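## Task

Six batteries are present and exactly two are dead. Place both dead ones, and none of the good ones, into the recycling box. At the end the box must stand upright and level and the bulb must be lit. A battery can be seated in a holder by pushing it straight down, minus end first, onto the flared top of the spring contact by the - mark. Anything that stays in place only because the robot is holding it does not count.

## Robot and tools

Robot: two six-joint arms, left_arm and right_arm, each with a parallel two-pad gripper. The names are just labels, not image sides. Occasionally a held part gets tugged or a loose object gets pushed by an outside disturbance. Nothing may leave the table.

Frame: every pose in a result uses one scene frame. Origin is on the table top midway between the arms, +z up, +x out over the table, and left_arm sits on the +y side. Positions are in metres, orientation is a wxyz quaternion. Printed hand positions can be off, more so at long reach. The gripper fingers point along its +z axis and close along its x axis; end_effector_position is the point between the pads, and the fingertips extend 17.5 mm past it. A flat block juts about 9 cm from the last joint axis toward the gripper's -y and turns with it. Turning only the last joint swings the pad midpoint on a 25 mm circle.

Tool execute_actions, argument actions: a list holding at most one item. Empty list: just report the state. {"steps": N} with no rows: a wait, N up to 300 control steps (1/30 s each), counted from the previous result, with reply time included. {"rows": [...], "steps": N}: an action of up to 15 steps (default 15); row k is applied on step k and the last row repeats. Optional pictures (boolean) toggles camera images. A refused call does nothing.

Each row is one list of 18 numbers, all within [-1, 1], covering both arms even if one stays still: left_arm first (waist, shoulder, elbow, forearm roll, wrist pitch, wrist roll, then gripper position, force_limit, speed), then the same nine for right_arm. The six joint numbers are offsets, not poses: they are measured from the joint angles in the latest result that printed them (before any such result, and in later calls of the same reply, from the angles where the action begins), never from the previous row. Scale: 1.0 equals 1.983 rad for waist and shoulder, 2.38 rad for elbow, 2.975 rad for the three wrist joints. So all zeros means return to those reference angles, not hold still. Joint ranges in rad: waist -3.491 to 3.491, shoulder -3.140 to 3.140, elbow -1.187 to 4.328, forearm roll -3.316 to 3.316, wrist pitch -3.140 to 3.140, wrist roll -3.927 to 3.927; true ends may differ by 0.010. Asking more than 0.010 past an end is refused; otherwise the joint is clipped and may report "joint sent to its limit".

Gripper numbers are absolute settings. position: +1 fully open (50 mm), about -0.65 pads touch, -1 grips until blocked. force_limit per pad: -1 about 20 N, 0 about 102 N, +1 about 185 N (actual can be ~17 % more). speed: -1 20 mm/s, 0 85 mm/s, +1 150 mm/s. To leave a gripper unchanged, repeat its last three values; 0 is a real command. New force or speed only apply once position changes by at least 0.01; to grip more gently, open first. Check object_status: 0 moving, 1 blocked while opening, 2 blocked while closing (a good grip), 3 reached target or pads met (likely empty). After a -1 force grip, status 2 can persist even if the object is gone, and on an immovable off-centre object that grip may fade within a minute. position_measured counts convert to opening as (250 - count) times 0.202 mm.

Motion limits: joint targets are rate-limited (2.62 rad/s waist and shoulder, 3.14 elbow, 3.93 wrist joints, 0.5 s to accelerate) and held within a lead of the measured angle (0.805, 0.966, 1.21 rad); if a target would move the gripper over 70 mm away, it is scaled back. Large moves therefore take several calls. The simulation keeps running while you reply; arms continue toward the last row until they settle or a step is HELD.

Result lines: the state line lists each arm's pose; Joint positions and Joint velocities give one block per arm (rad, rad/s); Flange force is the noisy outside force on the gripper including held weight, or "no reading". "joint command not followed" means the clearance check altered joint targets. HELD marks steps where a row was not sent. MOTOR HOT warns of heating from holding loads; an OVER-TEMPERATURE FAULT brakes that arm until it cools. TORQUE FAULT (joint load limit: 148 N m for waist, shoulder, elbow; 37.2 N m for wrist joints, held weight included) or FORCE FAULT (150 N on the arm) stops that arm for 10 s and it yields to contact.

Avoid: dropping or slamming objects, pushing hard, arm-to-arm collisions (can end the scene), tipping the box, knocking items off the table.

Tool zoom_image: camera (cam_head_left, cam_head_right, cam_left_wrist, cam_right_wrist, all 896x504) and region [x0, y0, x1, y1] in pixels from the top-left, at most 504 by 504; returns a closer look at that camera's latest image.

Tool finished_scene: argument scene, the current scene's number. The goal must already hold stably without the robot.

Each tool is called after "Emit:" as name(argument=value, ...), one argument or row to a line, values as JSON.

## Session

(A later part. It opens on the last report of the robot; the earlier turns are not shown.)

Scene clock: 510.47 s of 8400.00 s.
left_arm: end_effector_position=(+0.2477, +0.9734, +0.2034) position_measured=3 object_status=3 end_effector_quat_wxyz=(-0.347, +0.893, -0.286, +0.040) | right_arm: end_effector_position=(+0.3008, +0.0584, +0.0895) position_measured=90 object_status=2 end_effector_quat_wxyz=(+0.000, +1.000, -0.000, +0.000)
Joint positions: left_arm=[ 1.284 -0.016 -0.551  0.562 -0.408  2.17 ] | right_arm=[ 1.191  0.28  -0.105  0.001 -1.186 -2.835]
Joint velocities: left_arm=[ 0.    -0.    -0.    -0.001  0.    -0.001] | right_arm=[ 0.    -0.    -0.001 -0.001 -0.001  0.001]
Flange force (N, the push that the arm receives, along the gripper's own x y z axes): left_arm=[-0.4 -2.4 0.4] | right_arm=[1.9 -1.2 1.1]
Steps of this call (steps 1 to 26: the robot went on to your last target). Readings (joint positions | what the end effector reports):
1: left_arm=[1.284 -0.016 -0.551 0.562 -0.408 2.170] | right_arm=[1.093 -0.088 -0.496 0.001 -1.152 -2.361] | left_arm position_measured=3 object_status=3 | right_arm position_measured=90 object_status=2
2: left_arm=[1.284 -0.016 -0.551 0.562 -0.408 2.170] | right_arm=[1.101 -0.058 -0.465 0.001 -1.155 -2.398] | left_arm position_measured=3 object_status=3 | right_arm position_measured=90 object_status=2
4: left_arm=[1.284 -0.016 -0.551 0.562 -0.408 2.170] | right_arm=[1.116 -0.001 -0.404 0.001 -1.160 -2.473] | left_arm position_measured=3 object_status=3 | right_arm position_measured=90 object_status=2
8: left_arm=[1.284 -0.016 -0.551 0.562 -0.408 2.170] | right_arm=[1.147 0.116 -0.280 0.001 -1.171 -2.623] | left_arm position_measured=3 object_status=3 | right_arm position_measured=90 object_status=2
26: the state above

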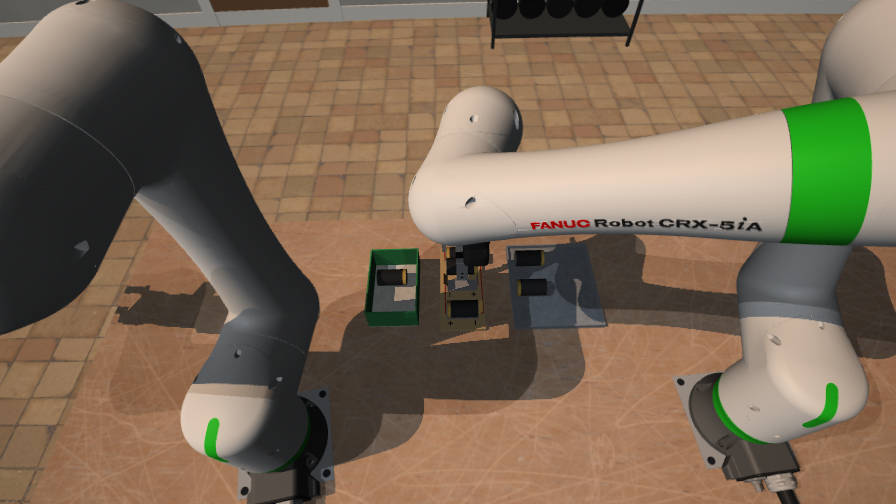

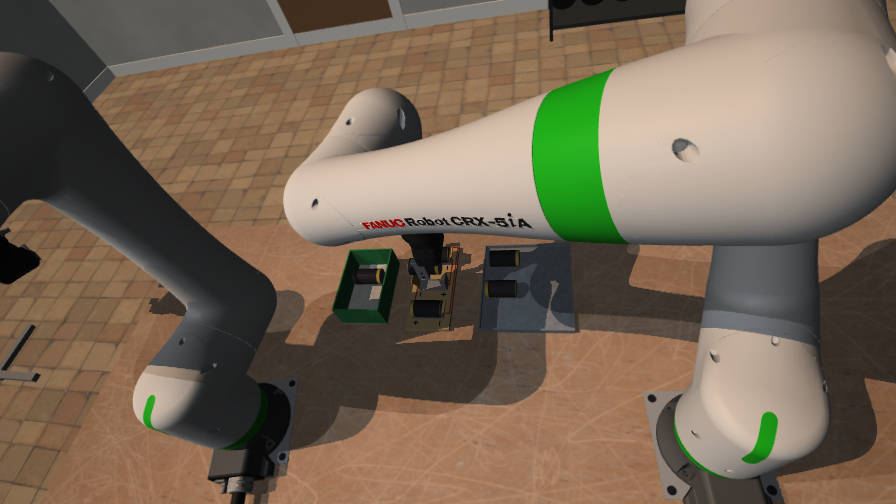

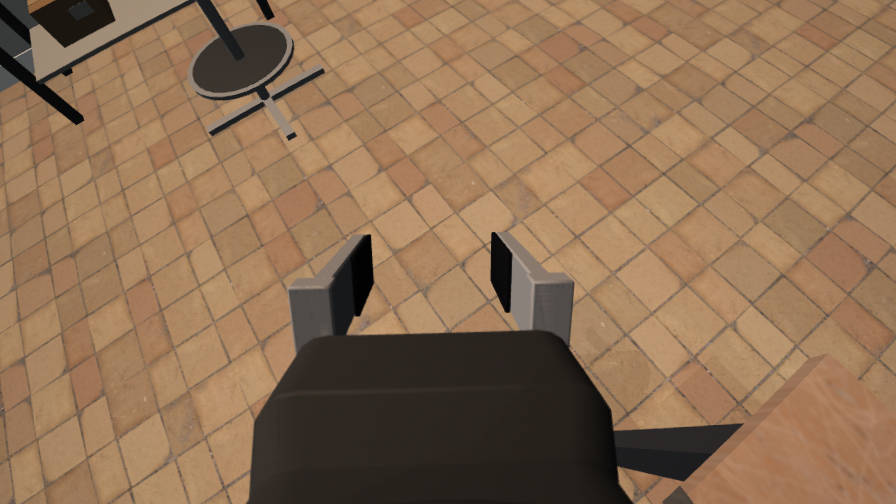

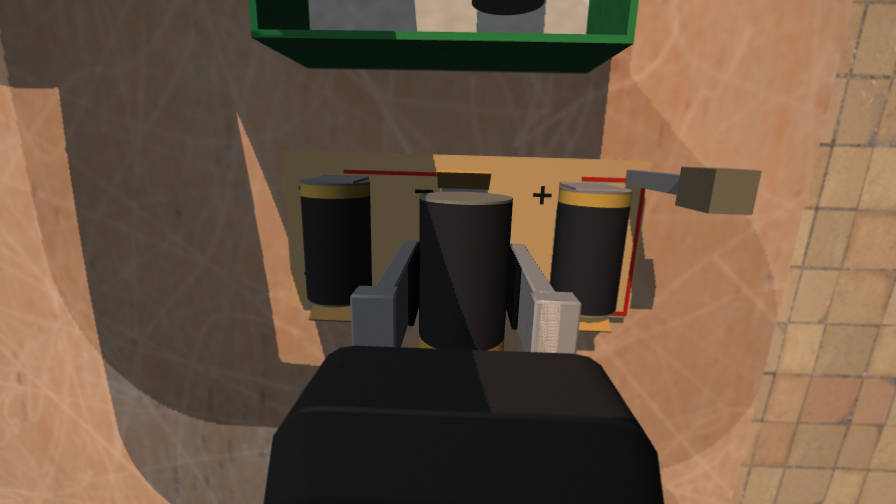

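Emit:
execute_actions(
  actions=[
    {"rows":[[0,0,0,0,0,0,1,0,0,0.0004,0.0035,-0.0028,0,0.0046,-0.0002,-1,-0.5,-0.3],[0,0,0,0,0,0,1,0,0,0.0004,0.0065,-0.0059,0,0.0091,-0.0002,-1,-0.5,-0.3],[0,0,0,0,0,0,1,0,0,0.0004,0.009,-0.0084,0,0.0128,-0.0002,-1,-0.5,-0.3],[0,0,0,0,0,0,1,0,0,0.0004,0.011,-0.0104,0,0.0157,-0.0002,-1,-0.5,-0.3],[0,0,0,0,0,0,1,0,0,0.0004,0.0125,-0.0119,0,0.0179,-0.0002,-1,-0.5,-0.3],[0,0,0,0,0,0,1,0,0,0.0004,0.014,-0.0133,0,0.02,-0.0002,-1,-0.5,-0.3],[0,0,0,0,0,0,1,0,0,0.0004,0.0155,-0.0147,0,0.0222,-0.0002,-1,-0.5,-0.3],[0,0,0,0,0,0,1,0,0,0.0004,0.017,-0.0161,0,0.0243,-0.0002,-1,-0.5,-0.3],[0,0,0,0,0,0,1,0,0,0.0004,0.0185,-0.0175,0,0.0264,-0.0002,-1,-0.5,-0.3],[0,0,0,0,0,0,1,0,0,0.0004,0.0199,-0.0187,0,0.0283,-0.0002,-1,-0.5,-0.3],[0,0,0,0,0,0,1,0,0,0.0004,0.0212,-0.0198,0,0.03,-0.0002,-1,-0.5,-0.3]],"steps":15},
  ],
  pictures=false,
)

Emit:
execute_actions(
  actions=[
    {"rows":[[0,0,0,0,0,0,1,0,0,0,0.001,-0.0008,0,0.0013,0,-1,-0.5,-0.3],[0,0,0,0,0,0,1,0,0,0,0.002,-0.0016,0,0.0026,0,-1,-0.5,-0.3],[0,0,0,0,0,0,1,0,0,0,0.003,-0.0024,0,0.0039,0,-1,-0.5,-0.3],[0,0,0,0,0,0,1,0,0,0,0.004,-0.0032,0,0.0052,0,-1,-0.5,-0.3],[0,0,0,0,0,0,1,0,0,0,0.005,-0.004,0,0.0065,0,-1,-0.5,-0.3],[0,0,0,0,0,0,1,0,0,0,0.006,-0.0047,0,0.0078,0,-1,-0.5,-0.3],[0,0,0,0,0,0,1,0,0,0,0.007,-0.0055,0,0.0091,0,-1,-0.5,-0.3],[0,0,0,0,0,0,1,0,0,0,0.0076,-0.0059,0,0.0099,0,-1,-0.5,-0.3],[0,0,0,0,0,0,1,0,0,0,0.008,-0.0062,0,0.0104,0,-1,-0.5,-0.3]],"steps":14},
  ],
)

Scene clock: 519.93 s of 8400.00 s.
left_arm: end_effector_position=(+0.2477, +0.9734, +0.2034) position_measured=3 object_status=3 end_effector_quat_wxyz=(-0.347, +0.893, -0.286, +0.040) | right_arm: end_effector_position=(+0.3006, +0.0591, +0.0497) position_measured=90 object_status=2 end_effector_quat_wxyz=(+0.000, +1.000, +0.000, +0.000)
Joint positions: left_arm=[ 1.284 -0.016 -0.551  0.562 -0.408  2.17 ] | right_arm=[ 1.192  0.322 -0.152  0.001 -1.097 -2.835]
Joint velocities: left_arm=[ 0.     0.    -0.001 -0.     0.    -0.001] | right_arm=[ 0.    -0.001 -0.003 -0.002  0.005  0.001]
Flange force (N, the push that the arm receives, along the gripper's own x y z axes): left_arm=[-0.8 -2.3 -0.3] | right_arm=[6.7 -3.8 -0.2]
Steps of this call (steps 1 to 15: the robot went on to your last target; steps 16 to 90: nothing new was sent; then 5.97 s passed at rest; steps 91 to 105: all 15 steps of this action). Readings (joint positions | what the end effector reports):
91: left_arm=[1.284 -0.016 -0.551 0.562 -0.408 2.170] | right_arm=[1.191 0.280 -0.105 0.001 -1.186 -2.835] | left_arm position_measured=3 object_status=3 | right_arm position_measured=90 object_status=2
92: left_arm=[1.284 -0.016 -0.551 0.562 -0.408 2.170] | right_arm=[1.191 0.282 -0.107 0.001 -1.182 -2.835] | left_arm position_measured=3 object_status=3 | right_arm position_measured=90 object_status=2
94: left_arm=[1.284 -0.016 -0.551 0.562 -0.408 2.170] | right_arm=[1.191 0.292 -0.117 0.001 -1.162 -2.835] | left_arm position_measured=3 object_status=3 | right_arm position_measured=90 object_status=2
98: left_arm=[1.284 -0.016 -0.551 0.562 -0.408 2.170] | right_arm=[1.192 0.308 -0.136 0.001 -1.127 -2.835] | left_arm position_measured=3 object_status=3 | right_arm position_measured=90 object_status=2
105: the state above

Scene clock: 520.40 s of 8400.00 s.
left_arm: end_effector_position=(+0.2477, +0.9734, +0.2034) position_measured=3 object_status=3 end_effector_quat_wxyz=(-0.347, +0.893, -0.286, +0.040) | right_arm: end_effector_position=(+0.3006, +0.0592, +0.0360) position_measured=90 object_status=2 end_effector_quat_wxyz=(+0.000, +1.000, +0.000, +0.000)
Joint positions: left_arm=[ 1.284 -0.016 -0.551  0.562 -0.408  2.17 ] | right_arm=[ 1.192  0.338 -0.167  0.001 -1.066 -2.835]
Joint velocities: left_arm=[-0.    -0.     0.    -0.001  0.    -0.001] | right_arm=[-0.     0.    -0.001 -0.001  0.     0.001]
Flange force (N, the push that the arm receives, along the gripper's own x y z axes): left_arm=[-1.1 -2.1 0.2] | right_arm=[4.1 -1.4 0.6]
Steps of this call (steps 1 to 14: all 14 steps of this action). Readings (joint positions | what the end effector reports):
1: left_arm=[1.284 -0.016 -0.551 0.562 -0.408 2.170] | right_arm=[1.192 0.322 -0.152 0.001 -1.097 -2.835] | left_arm position_measured=3 object_status=3 | right_arm position_measured=90 object_status=2
2: left_arm=[1.284 -0.016 -0.551 0.562 -0.408 2.170] | right_arm=[1.192 0.323 -0.153 0.001 -1.095 -2.835] | left_arm position_measured=3 object_status=3 | right_arm position_measured=90 object_status=2
4: left_arm=[1.284 -0.016 -0.551 0.562 -0.408 2.170] | right_arm=[1.192 0.326 -0.156 0.001 -1.089 -2.835] | left_arm position_measured=3 object_status=3 | right_arm position_measured=90 object_status=2
8: left_arm=[1.284 -0.016 -0.551 0.562 -0.408 2.170] | right_arm=[1.192 0.334 -0.164 0.001 -1.074 -2.835] | left_arm position_measured=3 object_status=3 | right_arm position_measured=90 object_status=2
14: the state above

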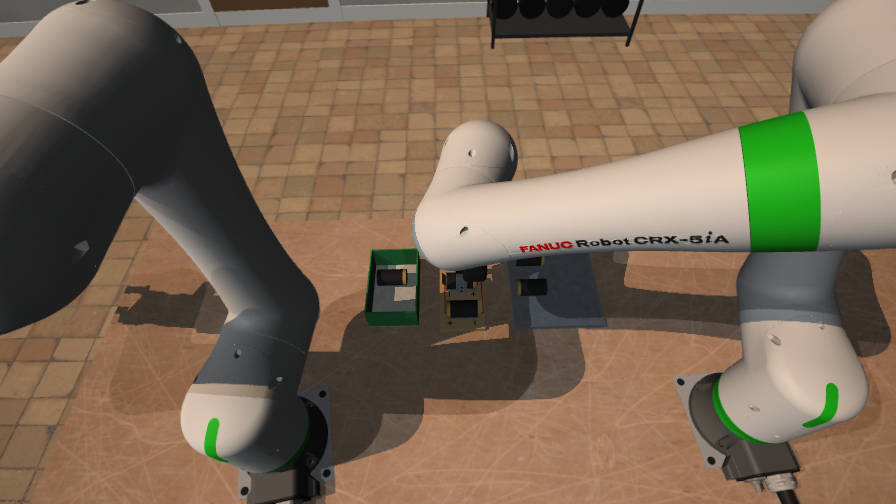

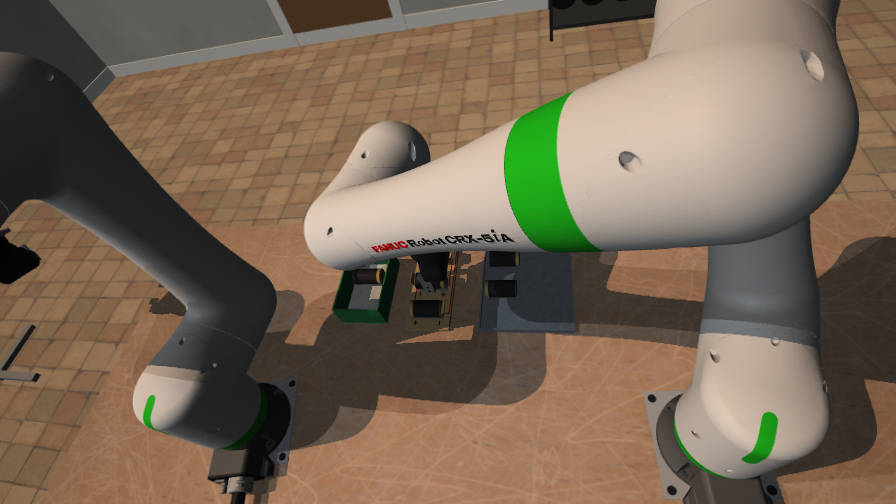

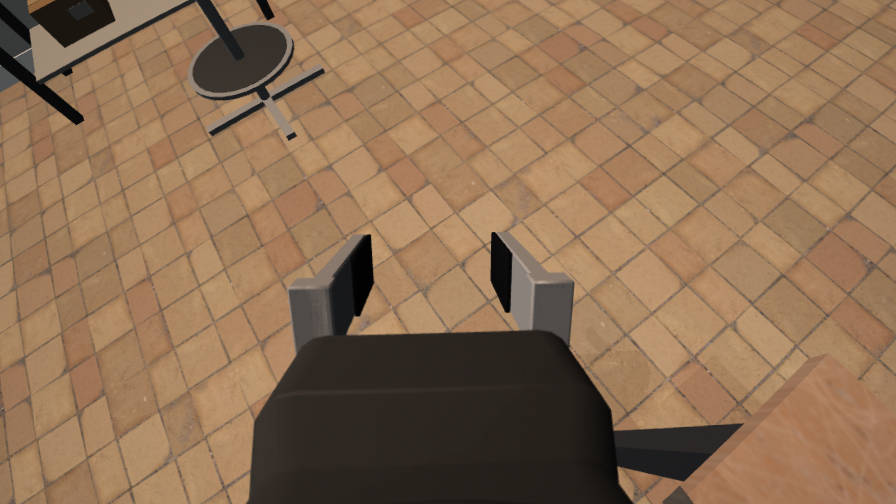

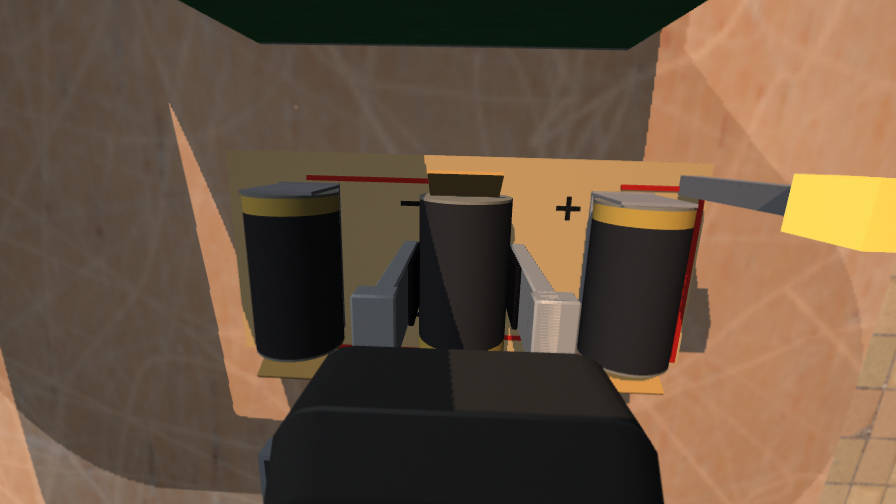

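Emit:
execute_actions(
  actions=[
    {"rows":[[0,0,0,0,0,0,1,0,0,0,0.0002,-0.0001,0,0.0002,0,-1,-0.5,-0.3],[0,0,0,0,0,0,1,0,0,0,0.0002,-0.0001,0,0.0002,0,-1,-0.5,-0.3],[0,0,0,0,0,0,1,0,0,0,0.0002,-0.0001,0,0.0002,0,-1,-0.5,-0.3],[0,0,0,0,0,0,1,0,0,0,0.0002,-0.0001,0,0.0002,0,0.7,-0.5,-0.3]],"steps":10},
  ],
  pictures=false,
)

Emit:
execute_actions(
  actions=[
    {"rows":[[0,0,0,0,0,0,1,0,0,0,-0.008,0.0064,0,-0.0105,0,0.7,-0.5,-0.3],[0,0,0,0,0,0,1,0,0,0,-0.016,0.0136,0,-0.0215,0,0.7,-0.5,-0.3],[0,0,0,0,0,0,1,0,0,0,-0.024,0.0215,0,-0.0332,0,0.7,-0.5,-0.3],[0,0,0,0,0,0,1,0,0,0,-0.024,0.0215,0,-0.0332,0,0.7,-0.5,-0.3],[0,0,0,0,0,0,1,0,0,0,-0.024,0.0215,0,-0.0332,0,0.7,-0.5,-0.3],[0,0,0,0,0,0,1,0,0,0,-0.024,0.0215,0,-0.0332,0,0.7,-0.5,-0.3],[0,0,0,0,0,0,1,0,0,0,-0.024,0.0215,0,-0.0332,0,0.7,-0.5,-0.3],[0,0,0,0,0,0,1,0,0,-0.0403,-0.1838,-0.1238,0,-0.0231,0.0269,0.9,-0.5,-0.3]],"steps":15},
  ],
  pictures=false,
)

Emit:
execute_actions(
  actions=[
    {"steps":18},
  ],
)

Scene clock: 527.70 s of 8400.00 s.
left_arm: end_effector_position=(+0.2477, +0.9734, +0.2034) position_measured=3 object_status=3 end_effector_quat_wxyz=(-0.347, +0.893, -0.286, +0.040) | right_arm: end_effector_position=(+0.3006, +0.0592, +0.0357) position_measured=48 object_status=0 end_effector_quat_wxyz=(+0.000, +1.000, +0.000, +0.000)
Joint positions: left_arm=[ 1.284 -0.016 -0.551  0.562 -0.408  2.17 ] | right_arm=[ 1.192  0.338 -0.167  0.001 -1.066 -2.835]
Joint velocities: left_arm=[-0.    -0.     0.    -0.001 -0.    -0.   ] | right_arm=[ 0.    -0.001 -0.    -0.    -0.002  0.001]
Flange force (N, the push that the arm receives, along the gripper's own x y z axes): left_arm=[-0.5 -0.8 -0.3] | right_arm=[3.2 -0.4 1.1]
Steps of this call (steps 1 to 15: the robot went on to your last target; steps 16 to 90: nothing new was sent; then 3.97 s passed at rest; steps 91 to 100: all 10 steps of this action). Readings (joint positions | what the end effector reports):
91: left_arm=[1.284 -0.016 -0.551 0.562 -0.408 2.170] | right_arm=[1.192 0.338 -0.167 0.001 -1.066 -2.835] | left_arm position_measured=3 object_status=3 | right_arm position_measured=90 object_status=2
92: left_arm=[1.284 -0.016 -0.551 0.562 -0.408 2.170] | right_arm=[1.192 0.338 -0.167 0.001 -1.066 -2.835] | left_arm position_measured=3 object_status=3 | right_arm position_measured=90 object_status=2
94: left_arm=[1.284 -0.016 -0.551 0.562 -0.408 2.170] | right_arm=[1.192 0.338 -0.167 0.001 -1.066 -2.835] | left_arm position_measured=3 object_status=3 | right_arm position_measured=86 object_status=0
98: left_arm=[1.284 -0.016 -0.551 0.562 -0.408 2.170] | right_arm=[1.192 0.338 -0.167 0.001 -1.066 -2.835] | left_arm position_measured=3 object_status=3 | right_arm position_measured=48 object_status=0
100: the state above

Scene clock: 528.20 s of 8400.00 s.
left_arm: end_effector_position=(+0.2477, +0.9734, +0.2034) position_measured=3 object_status=3 end_effector_quat_wxyz=(-0.347, +0.893, -0.286, +0.040) | right_arm: end_effector_position=(+0.2975, -0.0008, +0.0875) position_measured=18 object_status=0 end_effector_quat_wxyz=(-0.001, +1.000, -0.000, +0.001)
Joint positions: left_arm=[ 1.284 -0.016 -0.551  0.562 -0.408  2.17 ] | right_arm=[ 1.159  0.159 -0.259  0.001 -1.151 -2.803]
Joint velocities: left_arm=[ 0.    -0.    -0.     0.001  0.001 -0.   ] | right_arm=[-0.219 -0.865 -0.948  0.002  0.073  0.219]
Flange force (N, the push that the arm receives, along the gripper's own x y z axes): left_arm=[-0.6 -2.6 -0.1] | right_arm=[3.9 -0.4 -4.2]
Steps of this call (steps 1 to 15: all 15 steps of this action). Readings (joint positions | what the end effector reports):
1: left_arm=[1.284 -0.016 -0.551 0.562 -0.408 2.170] | right_arm=[1.192 0.338 -0.167 0.001 -1.066 -2.835] | left_arm position_measured=3 object_status=3 | right_arm position_measured=48 object_status=0
2: left_arm=[1.284 -0.016 -0.551 0.562 -0.408 2.170] | right_arm=[1.192 0.337 -0.166 0.001 -1.068 -2.835] | left_arm position_measured=3 object_status=3 | right_arm position_measured=48 object_status=0
4: left_arm=[1.284 -0.016 -0.551 0.562 -0.408 2.170] | right_arm=[1.192 0.322 -0.150 0.000 -1.100 -2.835] | left_arm position_measured=3 object_status=3 | right_arm position_measured=48 object_status=3
8: left_arm=[1.284 -0.016 -0.551 0.562 -0.408 2.170] | right_arm=[1.192 0.291 -0.116 0.001 -1.163 -2.835] | left_arm position_measured=3 object_status=3 | right_arm position_measured=43 object_status=0
15: the state above

Scene clock: 528.80 s of 8400.00 s.
left_arm: end_effector_position=(+0.2477, +0.9734, +0.2034) position_measured=3 object_status=3 end_effector_quat_wxyz=(-0.347, +0.893, -0.286, +0.040) | right_arm: end_effector_position=(+0.2855, -0.0875, +0.0856) position_measured=18 object_status=3 end_effector_quat_wxyz=(-0.000, +1.000, +0.000, +0.000)
Joint positions: left_arm=[ 1.284 -0.016 -0.551  0.562 -0.408  2.17 ] | right_arm=[ 1.112 -0.026 -0.462  0.001 -1.134 -2.755]
Joint velocities: left_arm=[-0.     0.     0.002 -0.001  0.    -0.   ] | right_arm=[ 0.    -0.001 -0.001 -0.001 -0.     0.001]
Flange force (N, the push that the arm receives, along the gripper's own x y z axes): left_arm=[-0.1 -0.8 -0.1] | right_arm=[6.5 -1.7 1.6]
Steps of this call (steps 1 to 18: the robot went on to your last target). Readings (joint positions | what the end effector reports):
1: left_arm=[1.284 -0.016 -0.551 0.562 -0.408 2.170] | right_arm=[1.151 0.130 -0.291 0.001 -1.148 -2.795] | left_arm position_measured=3 object_status=3 | right_arm position_measured=18 object_status=0
2: left_arm=[1.284 -0.016 -0.551 0.562 -0.408 2.170] | right_arm=[1.144 0.101 -0.322 0.001 -1.145 -2.788] | left_arm position_measured=3 object_status=3 | right_arm position_measured=18 object_status=3
4: left_arm=[1.284 -0.016 -0.551 0.562 -0.408 2.170] | right_arm=[1.130 0.045 -0.384 0.001 -1.141 -2.773] | left_arm position_measured=3 object_status=3 | right_arm position_measured=18 object_status=3
8: left_arm=[1.284 -0.016 -0.551 0.562 -0.408 2.170] | right_arm=[1.112 -0.022 -0.458 0.001 -1.135 -2.756] | left_arm position_measured=3 object_status=3 | right_arm position_measured=18 object_status=3
18: the state above

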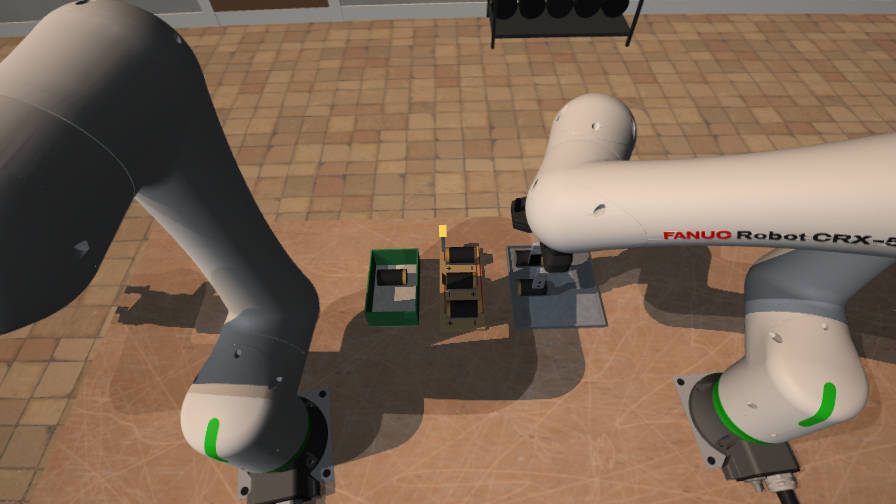

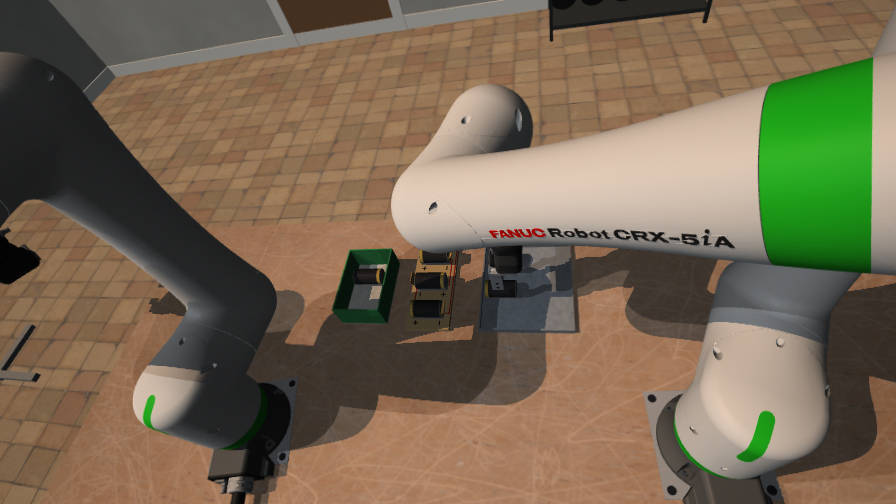

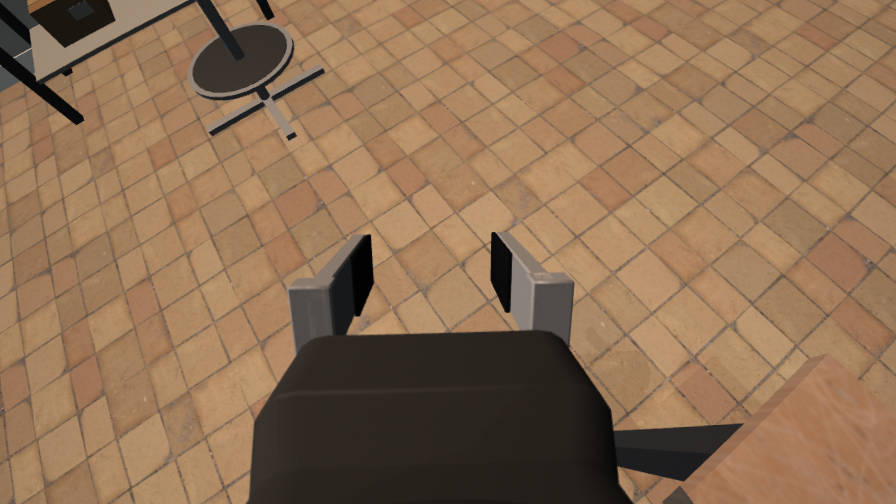

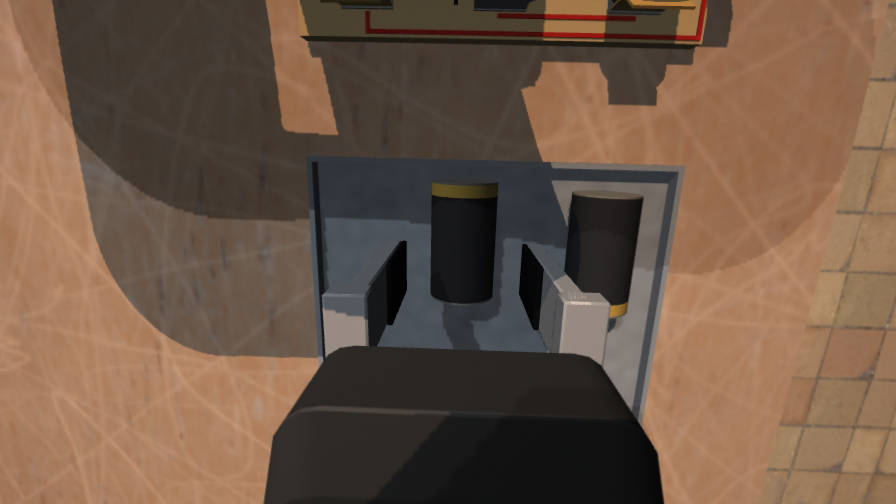

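Emit:
execute_actions(
  actions=[
    {"rows":[[0,0,0,0,0,0,1,0,0,0,0.012,-0.0095,0,0.0156,0,0.7,-0.5,-0.3],[0,0,0,0,0,0,1,0,0,0,0.024,-0.019,0,0.0312,0,0.7,-0.5,-0.3],[0,0,0,0,0,0,1,0,0,0,0.034,-0.0266,0,0.044,0,0.7,-0.5,-0.3],[0,0,0,0,0,0,1,0,0,0,0.0392,-0.0306,0,0.0506,0,0.7,-0.5,-0.3],[0,0,0,0,0,0,1,0,0,0,0.0392,-0.0306,0,0.0506,0,0.7,-0.5,-0.3],[0,0,0,0,0,0,1,0,0,0,0.0392,-0.0306,0,0.0506,0,0.7,-0.5,-0.3],[0,0,0,0,0,0,1,0,0,0,0.0392,-0.0306,0,0.0506,0,0.7,-0.5,-0.3],[0,0,0,0,0,0,1,0,0,0,0.0392,-0.0306,0,0.0506,0,0.7,-0.5,-0.3],[0,0,0,0,0,0,1,0,0,0,0.0392,-0.0306,0,0.0506,0,0.7,-0.5,-0.3],[0,0,0,0,0,0,1,0,0,0,0.0409,-0.0317,0,0.0526,0,0.7,-0.5,-0.3]],"steps":14},
  ],
  pictures=false,
)

Emit:
execute_actions(
  actions=[
    {"rows":[[0,0,0,0,0,0,1,0,0,0,0,0,0,0,0,-1,-0.5,-0.3]],"steps":13},
  ],
  pictures=false,
)

Emit:
execute_actions(
  actions=[
    {"rows":[[0,0,0,0,0,0,1,0,0,0,-0.012,0.0085,0,-0.0148,0,-1,-0.5,-0.3],[0,0,0,0,0,0,1,0,0,0,-0.026,0.019,0,-0.0325,0,-1,-0.5,-0.3],[0,0,0,0,0,0,1,0,0,0,-0.041,0.032,0,-0.053,0,-1,-0.5,-0.3],[0,0,0,0,0,0,1,0,0,0,-0.041,0.032,0,-0.053,0,-1,-0.5,-0.3],[0,0,0,0,0,0,1,0,0,0,-0.041,0.032,0,-0.053,0,-1,-0.5,-0.3],[0,0,0,0,0,0,1,0,0,0,-0.041,0.032,0,-0.053,0,-1,-0.5,-0.3],[0,0,0,0,0,0,1,0,0,0,-0.041,0.032,0,-0.053,0,-1,-0.5,-0.3],[0,0,0,0,0,0,1,0,0,0,-0.041,0.032,0,-0.053,0,-1,-0.5,-0.3],[0,0,0,0,0,0,1,0,0,0.1033,0.244,0.3548,0,-0.1214,-0.0688,-1,-0.5,-0.3]],"steps":15},
  ],
  pictures=false,
)

Emit:
execute_actions(
  actions=[
    {"steps":30},
  ],
)

Scene clock: 547.00 s of 8400.00 s.
left_arm: end_effector_position=(+0.2477, +0.9734, +0.2034) position_measured=3 object_status=3 end_effector_quat_wxyz=(-0.347, +0.893, -0.286, +0.040) | right_arm: end_effector_position=(+0.2856, -0.0873, +0.0266) position_measured=48 object_status=3 end_effector_quat_wxyz=(-0.000, +1.000, +0.000, +0.000)
Joint positions: left_arm=[ 1.284 -0.016 -0.551  0.562 -0.408  2.17 ] | right_arm=[ 1.112  0.055 -0.537  0.001 -0.978 -2.755]
Joint velocities: left_arm=[-0.    -0.     0.    -0.002  0.     0.001] | right_arm=[ 0.001  0.002 -0.001  0.001  0.004 -0.001]
Flange force (N, the push that the arm receives, along the gripper's own x y z axes): left_arm=[-0.7 -0.6 0.3] | right_arm=[6.1 -3.6 1.6]
Steps of this call (steps 1 to 15: the robot went on to your last target; steps 16 to 90: nothing new was sent; then 14.73 s passed at rest; steps 91 to 104: all 14 steps of this action). Readings (joint positions | what the end effector reports):
91: left_arm=[1.284 -0.016 -0.551 0.562 -0.408 2.170] | right_arm=[1.112 -0.026 -0.462 0.001 -1.134 -2.755] | left_arm position_measured=3 object_status=3 | right_arm position_measured=22 object_status=0
92: left_arm=[1.284 -0.016 -0.551 0.562 -0.408 2.170] | right_arm=[1.112 -0.025 -0.464 0.001 -1.131 -2.755] | left_arm position_measured=3 object_status=3 | right_arm position_measured=33 object_status=0
94: left_arm=[1.284 -0.016 -0.551 0.562 -0.408 2.170] | right_arm=[1.112 -0.008 -0.480 0.001 -1.097 -2.755] | left_arm position_measured=3 object_status=3 | right_arm position_measured=48 object_status=0
98: left_arm=[1.284 -0.016 -0.551 0.562 -0.408 2.170] | right_arm=[1.112 0.046 -0.529 0.001 -0.995 -2.755] | left_arm position_measured=3 object_status=3 | right_arm position_measured=48 object_status=0
104: the state above

Scene clock: 547.43 s of 8400.00 s.
left_arm: end_effector_position=(+0.2477, +0.9734, +0.2034) position_measured=3 object_status=3 end_effector_quat_wxyz=(-0.347, +0.893, -0.286, +0.040) | right_arm: end_effector_position=(+0.2856, -0.0873, +0.0266) position_measured=90 object_status=2 end_effector_quat_wxyz=(-0.000, +1.000, +0.000, +0.000)
Joint positions: left_arm=[ 1.284 -0.016 -0.551  0.562 -0.408  2.17 ] | right_arm=[ 1.112  0.055 -0.537  0.001 -0.978 -2.755]
Joint velocities: left_arm=[ 0.    -0.     0.001 -0.     0.    -0.   ] | right_arm=[ 0.    -0.001 -0.    -0.001  0.003 -0.001]
Flange force (N, the push that the arm receives, along the gripper's own x y z axes): left_arm=[-0.3 -1.6 -0.8] | right_arm=[6.9 -3.6 1.3]
Steps of this call (steps 1 to 13: all 13 steps of this action). Readings (joint positions | what the end effector reports):
1: left_arm=[1.284 -0.016 -0.551 0.562 -0.408 2.170] | right_arm=[1.112 0.055 -0.537 0.001 -0.978 -2.755] | left_arm position_measured=3 object_status=3 | right_arm position_measured=52 object_status=0
2: left_arm=[1.284 -0.016 -0.551 0.562 -0.408 2.170] | right_arm=[1.112 0.055 -0.537 0.001 -0.978 -2.755] | left_arm position_measured=3 object_status=3 | right_arm position_measured=62 object_status=0
4: left_arm=[1.284 -0.016 -0.551 0.562 -0.408 2.170] | right_arm=[1.112 0.055 -0.537 0.001 -0.978 -2.755] | left_arm position_measured=3 object_status=3 | right_arm position_measured=84 object_status=0
8: left_arm=[1.284 -0.016 -0.551 0.562 -0.408 2.170] | right_arm=[1.112 0.055 -0.537 0.001 -0.978 -2.755] | left_arm position_measured=3 object_status=3 | right_arm position_measured=90 object_status=0
13: the state above

Scene clock: 547.93 s of 8400.00 s.
left_arm: end_effector_position=(+0.2477, +0.9734, +0.2034) position_measured=3 object_status=3 end_effector_quat_wxyz=(-0.347, +0.893, -0.286, +0.040) | right_arm: end_effector_position=(+0.2911, -0.0368, +0.1044) position_measured=90 object_status=2 end_effector_quat_wxyz=(-0.004, +1.000, +0.000, +0.002)
Joint positions: left_arm=[ 1.284 -0.016 -0.551  0.562 -0.408  2.17 ] | right_arm=[ 1.144  0.058 -0.329  0.001 -1.176 -2.788]
Joint velocities: left_arm=[ 0.    -0.     0.002 -0.     0.     0.001] | right_arm=[ 0.289  0.814  1.042 -0.001 -0.25  -0.278]
Flange force (N, the push that the arm receives, along the gripper's own x y z axes): left_arm=[-0.2 -1.4 -0.2] | right_arm=[-0.7 8.5 -13.6]
Steps of this call (steps 1 to 15: all 15 steps of this action). Readings (joint positions | what the end effector reports):
1: left_arm=[1.284 -0.016 -0.551 0.562 -0.408 2.170] | right_arm=[1.112 0.055 -0.537 0.001 -0.978 -2.755] | left_arm position_measured=3 object_status=3 | right_arm position_measured=90 object_status=2
2: left_arm=[1.284 -0.016 -0.551 0.562 -0.408 2.170] | right_arm=[1.112 0.053 -0.535 0.001 -0.982 -2.755] | left_arm position_measured=3 object_status=3 | right_arm position_measured=90 object_status=2
4: left_arm=[1.284 -0.016 -0.551 0.562 -0.408 2.170] | right_arm=[1.112 0.035 -0.520 0.001 -1.016 -2.755] | left_arm position_measured=3 object_status=3 | right_arm position_measured=90 object_status=2
8: left_arm=[1.284 -0.016 -0.551 0.562 -0.408 2.170] | right_arm=[1.112 -0.020 -0.467 0.001 -1.123 -2.755] | left_arm position_measured=3 object_status=3 | right_arm position_measured=90 object_status=2
15: the state above

Scene clock: 548.93 s of 8400.00 s.
left_arm: end_effector_position=(+0.2477, +0.9734, +0.2034) position_measured=3 object_status=3 end_effector_quat_wxyz=(-0.347, +0.893, -0.286, +0.040) | right_arm: end_effector_position=(+0.2636, +0.2052, +0.1104) position_measured=90 object_status=2 end_effector_quat_wxyz=(-0.000, +1.000, +0.000, +0.000)
Joint positions: left_arm=[ 1.284 -0.016 -0.551  0.562 -0.408  2.17 ] | right_arm=[ 1.316  0.539  0.307  0.001 -1.339 -2.96 ]
Joint velocities: left_arm=[ 0. -0. -0. -0.  0. -0.] | right_arm=[-0.     0.    -0.002 -0.001  0.     0.002]
Flange force (N, the push that the arm receives, along the gripper's own x y z axes): left_arm=[0.4 -0.4 0.0] | right_arm=[3.5 -6.3 0.5]
Steps of this call (steps 1 to 30: the robot went on to your last target). Readings (joint positions | what the end effector reports):
1: left_arm=[1.284 -0.016 -0.551 0.562 -0.408 2.170] | right_arm=[1.154 0.085 -0.295 0.001 -1.185 -2.797] | left_arm position_measured=3 object_status=3 | right_arm position_measured=90 object_status=2
2: left_arm=[1.284 -0.016 -0.551 0.562 -0.408 2.170] | right_arm=[1.163 0.111 -0.261 0.001 -1.194 -2.806] | left_arm position_measured=3 object_status=3 | right_arm position_measured=90 object_status=2
4: left_arm=[1.284 -0.016 -0.551 0.562 -0.408 2.170] | right_arm=[1.182 0.162 -0.192 0.001 -1.211 -2.825] | left_arm position_measured=3 object_status=3 | right_arm position_measured=90 object_status=2
8: left_arm=[1.284 -0.016 -0.551 0.562 -0.408 2.170] | right_arm=[1.219 0.267 -0.053 0.001 -1.247 -2.863] | left_arm position_measured=3 object_status=3 | right_arm position_measured=90 object_status=2
30: the state above

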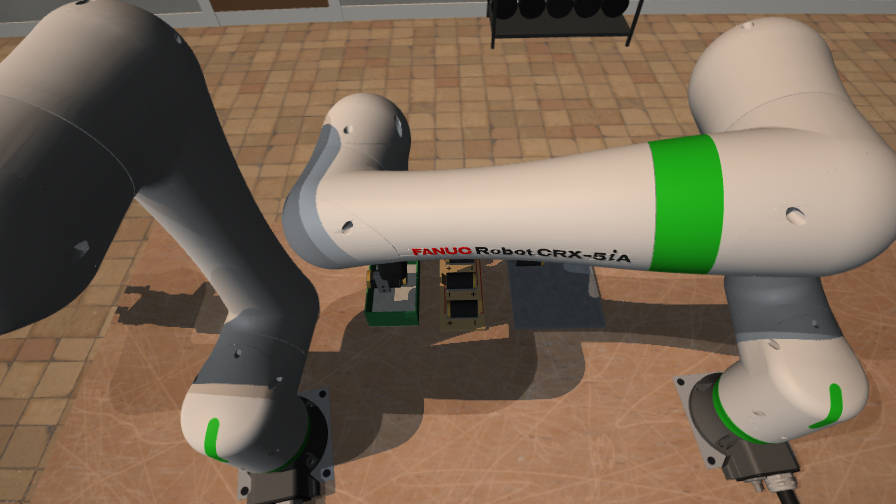

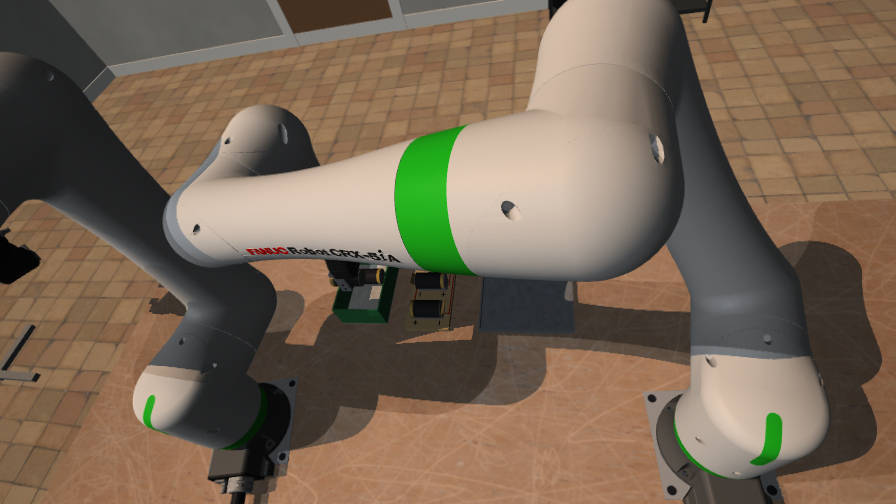

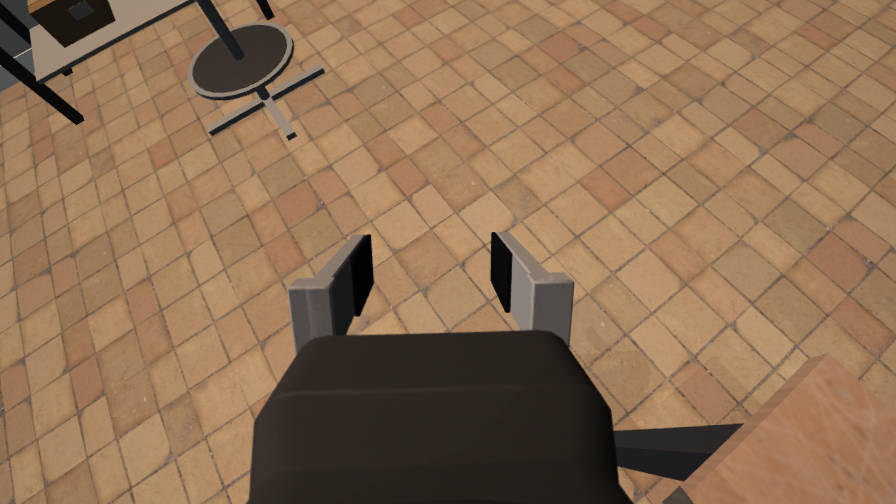

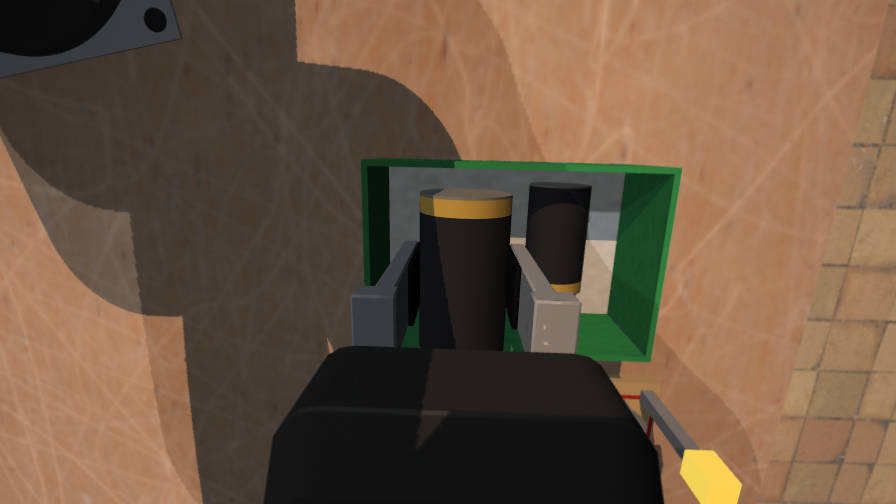

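Emit:
execute_actions(
  actions=[],
)

Scene clock: 561.17 s of 8400.00 s.
left_arm: end_effector_position=(+0.2477, +0.9734, +0.2034) position_measured=3 object_status=3 end_effector_quat_wxyz=(-0.347, +0.893, -0.286, +0.040) | right_arm: end_effector_position=(+0.2635, +0.2052, +0.1104) position_measured=90 object_status=2 end_effector_quat_wxyz=(-0.000, +1.000, +0.000, +0.000)
Joint positions: left_arm=[ 1.284 -0.016 -0.551  0.562 -0.408  2.17 ] | right_arm=[ 1.316  0.539  0.307  0.001 -1.339 -2.96 ]
Joint velocities: left_arm=[-0.     0.     0.    -0.001  0.001 -0.001] | right_arm=[ 0.001  0.001 -0.001  0.001 -0.001 -0.   ]
Flange force (N, the push that the arm receives, along the gripper's own x y z axes): left_arm=[-0.3 -2.5 0.8] | right_arm=[1.1 -2.2 1.5]
Steps of this call (steps 1 to 15: the robot went on to your last target; steps 16 to 90: nothing new was sent; then 9.23 s passed at rest). Readings (joint positions | what the end effector reports):
1: left_arm=[1.284 -0.016 -0.551 0.562 -0.408 2.170] | right_arm=[1.316 0.539 0.307 0.001 -1.339 -2.960] | left_arm position_measured=3 object_status=3 | right_arm position_measured=90 object_status=2
2: left_arm=[1.284 -0.016 -0.551 0.562 -0.408 2.170] | right_arm=[1.316 0.539 0.307 0.001 -1.339 -2.960] | left_arm position_measured=3 object_status=3 | right_arm position_measured=90 object_status=2
4: left_arm=[1.284 -0.016 -0.551 0.562 -0.408 2.170] | right_arm=[1.316 0.539 0.307 0.001 -1.339 -2.960] | left_arm position_measured=3 object_status=3 | right_arm position_measured=90 object_status=2
8: left_arm=[1.284 -0.016 -0.551 0.562 -0.408 2.170] | right_arm=[1.316 0.539 0.307 0.001 -1.339 -2.960] | left_arm position_measured=3 object_status=3 | right_arm position_measured=90 object_status=2
90: the state above
All arms were judged still, so your last target was given up. Only a new action makes them travel on or press farther. Fingers that are still opening or closing keep moving.

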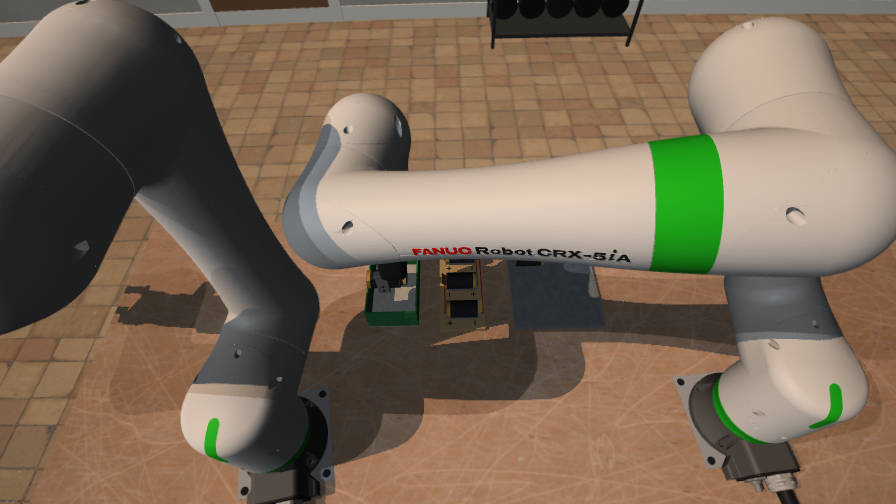

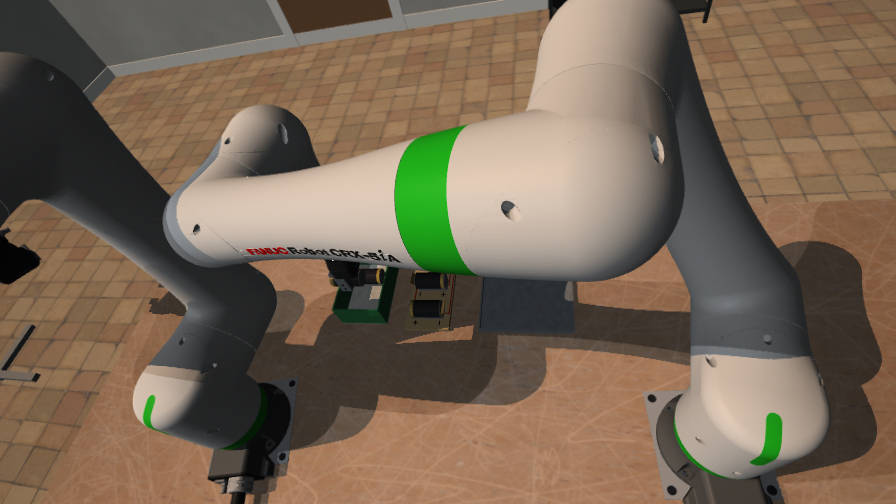

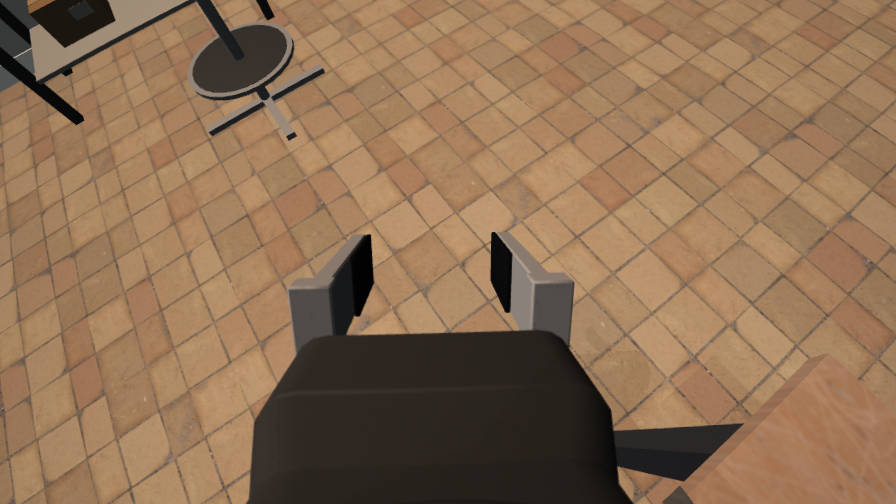

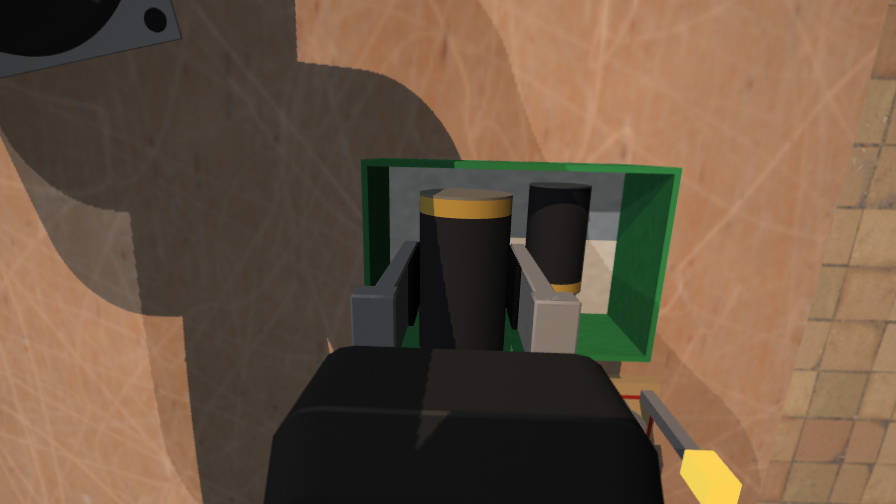

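Emit:
execute_actions(
  actions=[
    {"rows":[[0,0,0,0,0,0,1,0,0,0,0.002,-0.0033,0,0.004,0,-1,-0.5,-0.3],[0,0,0,0,0,0,1,0,0,0,0.0046,-0.0077,0,0.0092,0,-1,-0.5,-0.3],[0,0,0,0,0,0,1,0,0,0,0.0069,-0.0116,0,0.0139,0,-1,-0.5,-0.3],[0,0,0,0,0,0,1,0,0,0,0.0092,-0.0154,0,0.0185,0,-1,-0.5,-0.3],[0,0,0,0,0,0,1,0,0,0,0.0115,-0.0193,0,0.0231,0,-1,-0.5,-0.3],[0,0,0,0,0,0,1,0,0,0,0.0138,-0.0231,0,0.0277,0,-1,-0.5,-0.3],[0,0,0,0,0,0,1,0,0,0,0.0165,-0.0264,0,0.0321,0,-1,-0.5,-0.3],[0,0,0,0,0,0,1,0,0,0,0.0193,-0.0296,0,0.0366,0,-1,-0.5,-0.3],[0,0,0,0,0,0,1,0,0,0,0.0222,-0.0328,0,0.0411,0,-1,-0.5,-0.3],[0,0,0,0,0,0,1,0,0,0,0.025,-0.0357,0,0.0452,0,-1,-0.5,-0.3],[0,0,0,0,0,0,1,0,0,0,0.0275,-0.0382,0,0.0489,0,-1,-0.5,-0.3],[0,0,0,0,0,0,1,0,0,0,0.0295,-0.0402,0,0.0518,0,-1,-0.5,-0.3],[0,0,0,0,0,0,1,0,0,0,0.0308,-0.0414,0,0.0536,0,-1,-0.5,-0.3],[0,0,0,0,0,0,1,0,0,0,0.0314,-0.042,0,0.0545,0,-1,-0.5,-0.3]],"steps":15},
  ],
  pictures=false,
)

Emit:
execute_actions(
  actions=[
    {"steps":20},
  ],
  pictures=false,
)

Scene clock: 567.27 s of 8400.00 s.
left_arm: end_effector_position=(+0.2477, +0.9734, +0.2034) position_measured=3 object_status=3 end_effector_quat_wxyz=(-0.347, +0.893, -0.286, +0.040) | right_arm: end_effector_position=(+0.2635, +0.2053, +0.0324) position_measured=90 object_status=2 end_effector_quat_wxyz=(+0.000, +1.000, +0.000, +0.000)
Joint positions: left_arm=[ 1.284 -0.016 -0.551  0.562 -0.408  2.17 ] | right_arm=[ 1.316  0.599  0.21   0.001 -1.181 -2.96 ]
Joint velocities: left_arm=[-0.    -0.     0.002 -0.001  0.    -0.001] | right_arm=[-0.     0.073 -0.086 -0.     0.153 -0.   ]
Flange force (N, the push that the arm receives, along the gripper's own x y z axes): left_arm=[-0.8 -2.9 0.2] | right_arm=[6.3 -10.7 13.6]
Steps of this call (steps 1 to 90: nothing new was sent; then 2.60 s passed at rest; steps 91 to 105: all 15 steps of this action). Readings (joint positions | what the end effector reports):
91: left_arm=[1.284 -0.016 -0.551 0.562 -0.408 2.170] | right_arm=[1.316 0.539 0.307 0.001 -1.339 -2.960] | left_arm position_measured=3 object_status=3 | right_arm position_measured=90 object_status=2
92: left_arm=[1.284 -0.016 -0.551 0.562 -0.408 2.170] | right_arm=[1.316 0.540 0.305 0.001 -1.335 -2.960] | left_arm position_measured=3 object_status=3 | right_arm position_measured=90 object_status=2
94: left_arm=[1.284 -0.016 -0.551 0.562 -0.408 2.170] | right_arm=[1.316 0.547 0.291 0.001 -1.315 -2.960] | left_arm position_measured=3 object_status=3 | right_arm position_measured=90 object_status=2
98: left_arm=[1.284 -0.016 -0.551 0.562 -0.408 2.170] | right_arm=[1.316 0.565 0.256 0.001 -1.262 -2.960] | left_arm position_measured=3 object_status=3 | right_arm position_measured=90 object_status=2
105: the state above

Scene clock: 567.93 s of 8400.00 s.
left_arm: end_effector_position=(+0.2477, +0.9734, +0.2034) position_measured=3 object_status=3 end_effector_quat_wxyz=(-0.347, +0.893, -0.286, +0.040) | right_arm: end_effector_position=(+0.2635, +0.2053, +0.0303) position_measured=90 object_status=2 end_effector_quat_wxyz=(-0.000, +1.000, +0.000, +0.000)
Joint positions: left_arm=[ 1.284 -0.016 -0.551  0.562 -0.408  2.17 ] | right_arm=[ 1.316  0.601  0.207  0.001 -1.177 -2.96 ]
Joint velocities: left_arm=[ 0.     0.    -0.001  0.     0.    -0.   ] | right_arm=[ 0.001 -0.    -0.    -0.001 -0.     0.001]
Flange force (N, the push that the arm receives, along the gripper's own x y z axes): left_arm=[-0.1 -2.4 -0.2] | right_arm=[3.1 -2.3 0.7]
Steps of this call (steps 1 to 15: the robot went on to your last target; steps 16 to 20: nothing new was sent). Readings (joint positions | what the end effector reports):
1: left_arm=[1.284 -0.016 -0.551 0.562 -0.408 2.170] | right_arm=[1.316 0.601 0.208 0.001 -1.178 -2.960] | left_arm position_measured=3 object_status=3 | right_arm position_measured=90 object_status=2
2: left_arm=[1.284 -0.016 -0.551 0.562 -0.408 2.170] | right_arm=[1.316 0.601 0.208 0.001 -1.177 -2.960] | left_arm position_measured=3 object_status=3 | right_arm position_measured=90 object_status=2
4: left_arm=[1.284 -0.016 -0.551 0.562 -0.408 2.170] | right_arm=[1.316 0.601 0.208 0.001 -1.177 -2.960] | left_arm position_measured=3 object_status=3 | right_arm position_measured=90 object_status=2
8: left_arm=[1.284 -0.016 -0.551 0.562 -0.408 2.170] | right_arm=[1.316 0.601 0.207 0.001 -1.177 -2.960] | left_arm position_measured=3 object_status=3 | right_arm position_measured=90 object_status=2
20: the state above
All arms were judged still, so your last target was given up. Only a new action makes them travel on or press farther. Fingers that are still opening or closing keep moving.


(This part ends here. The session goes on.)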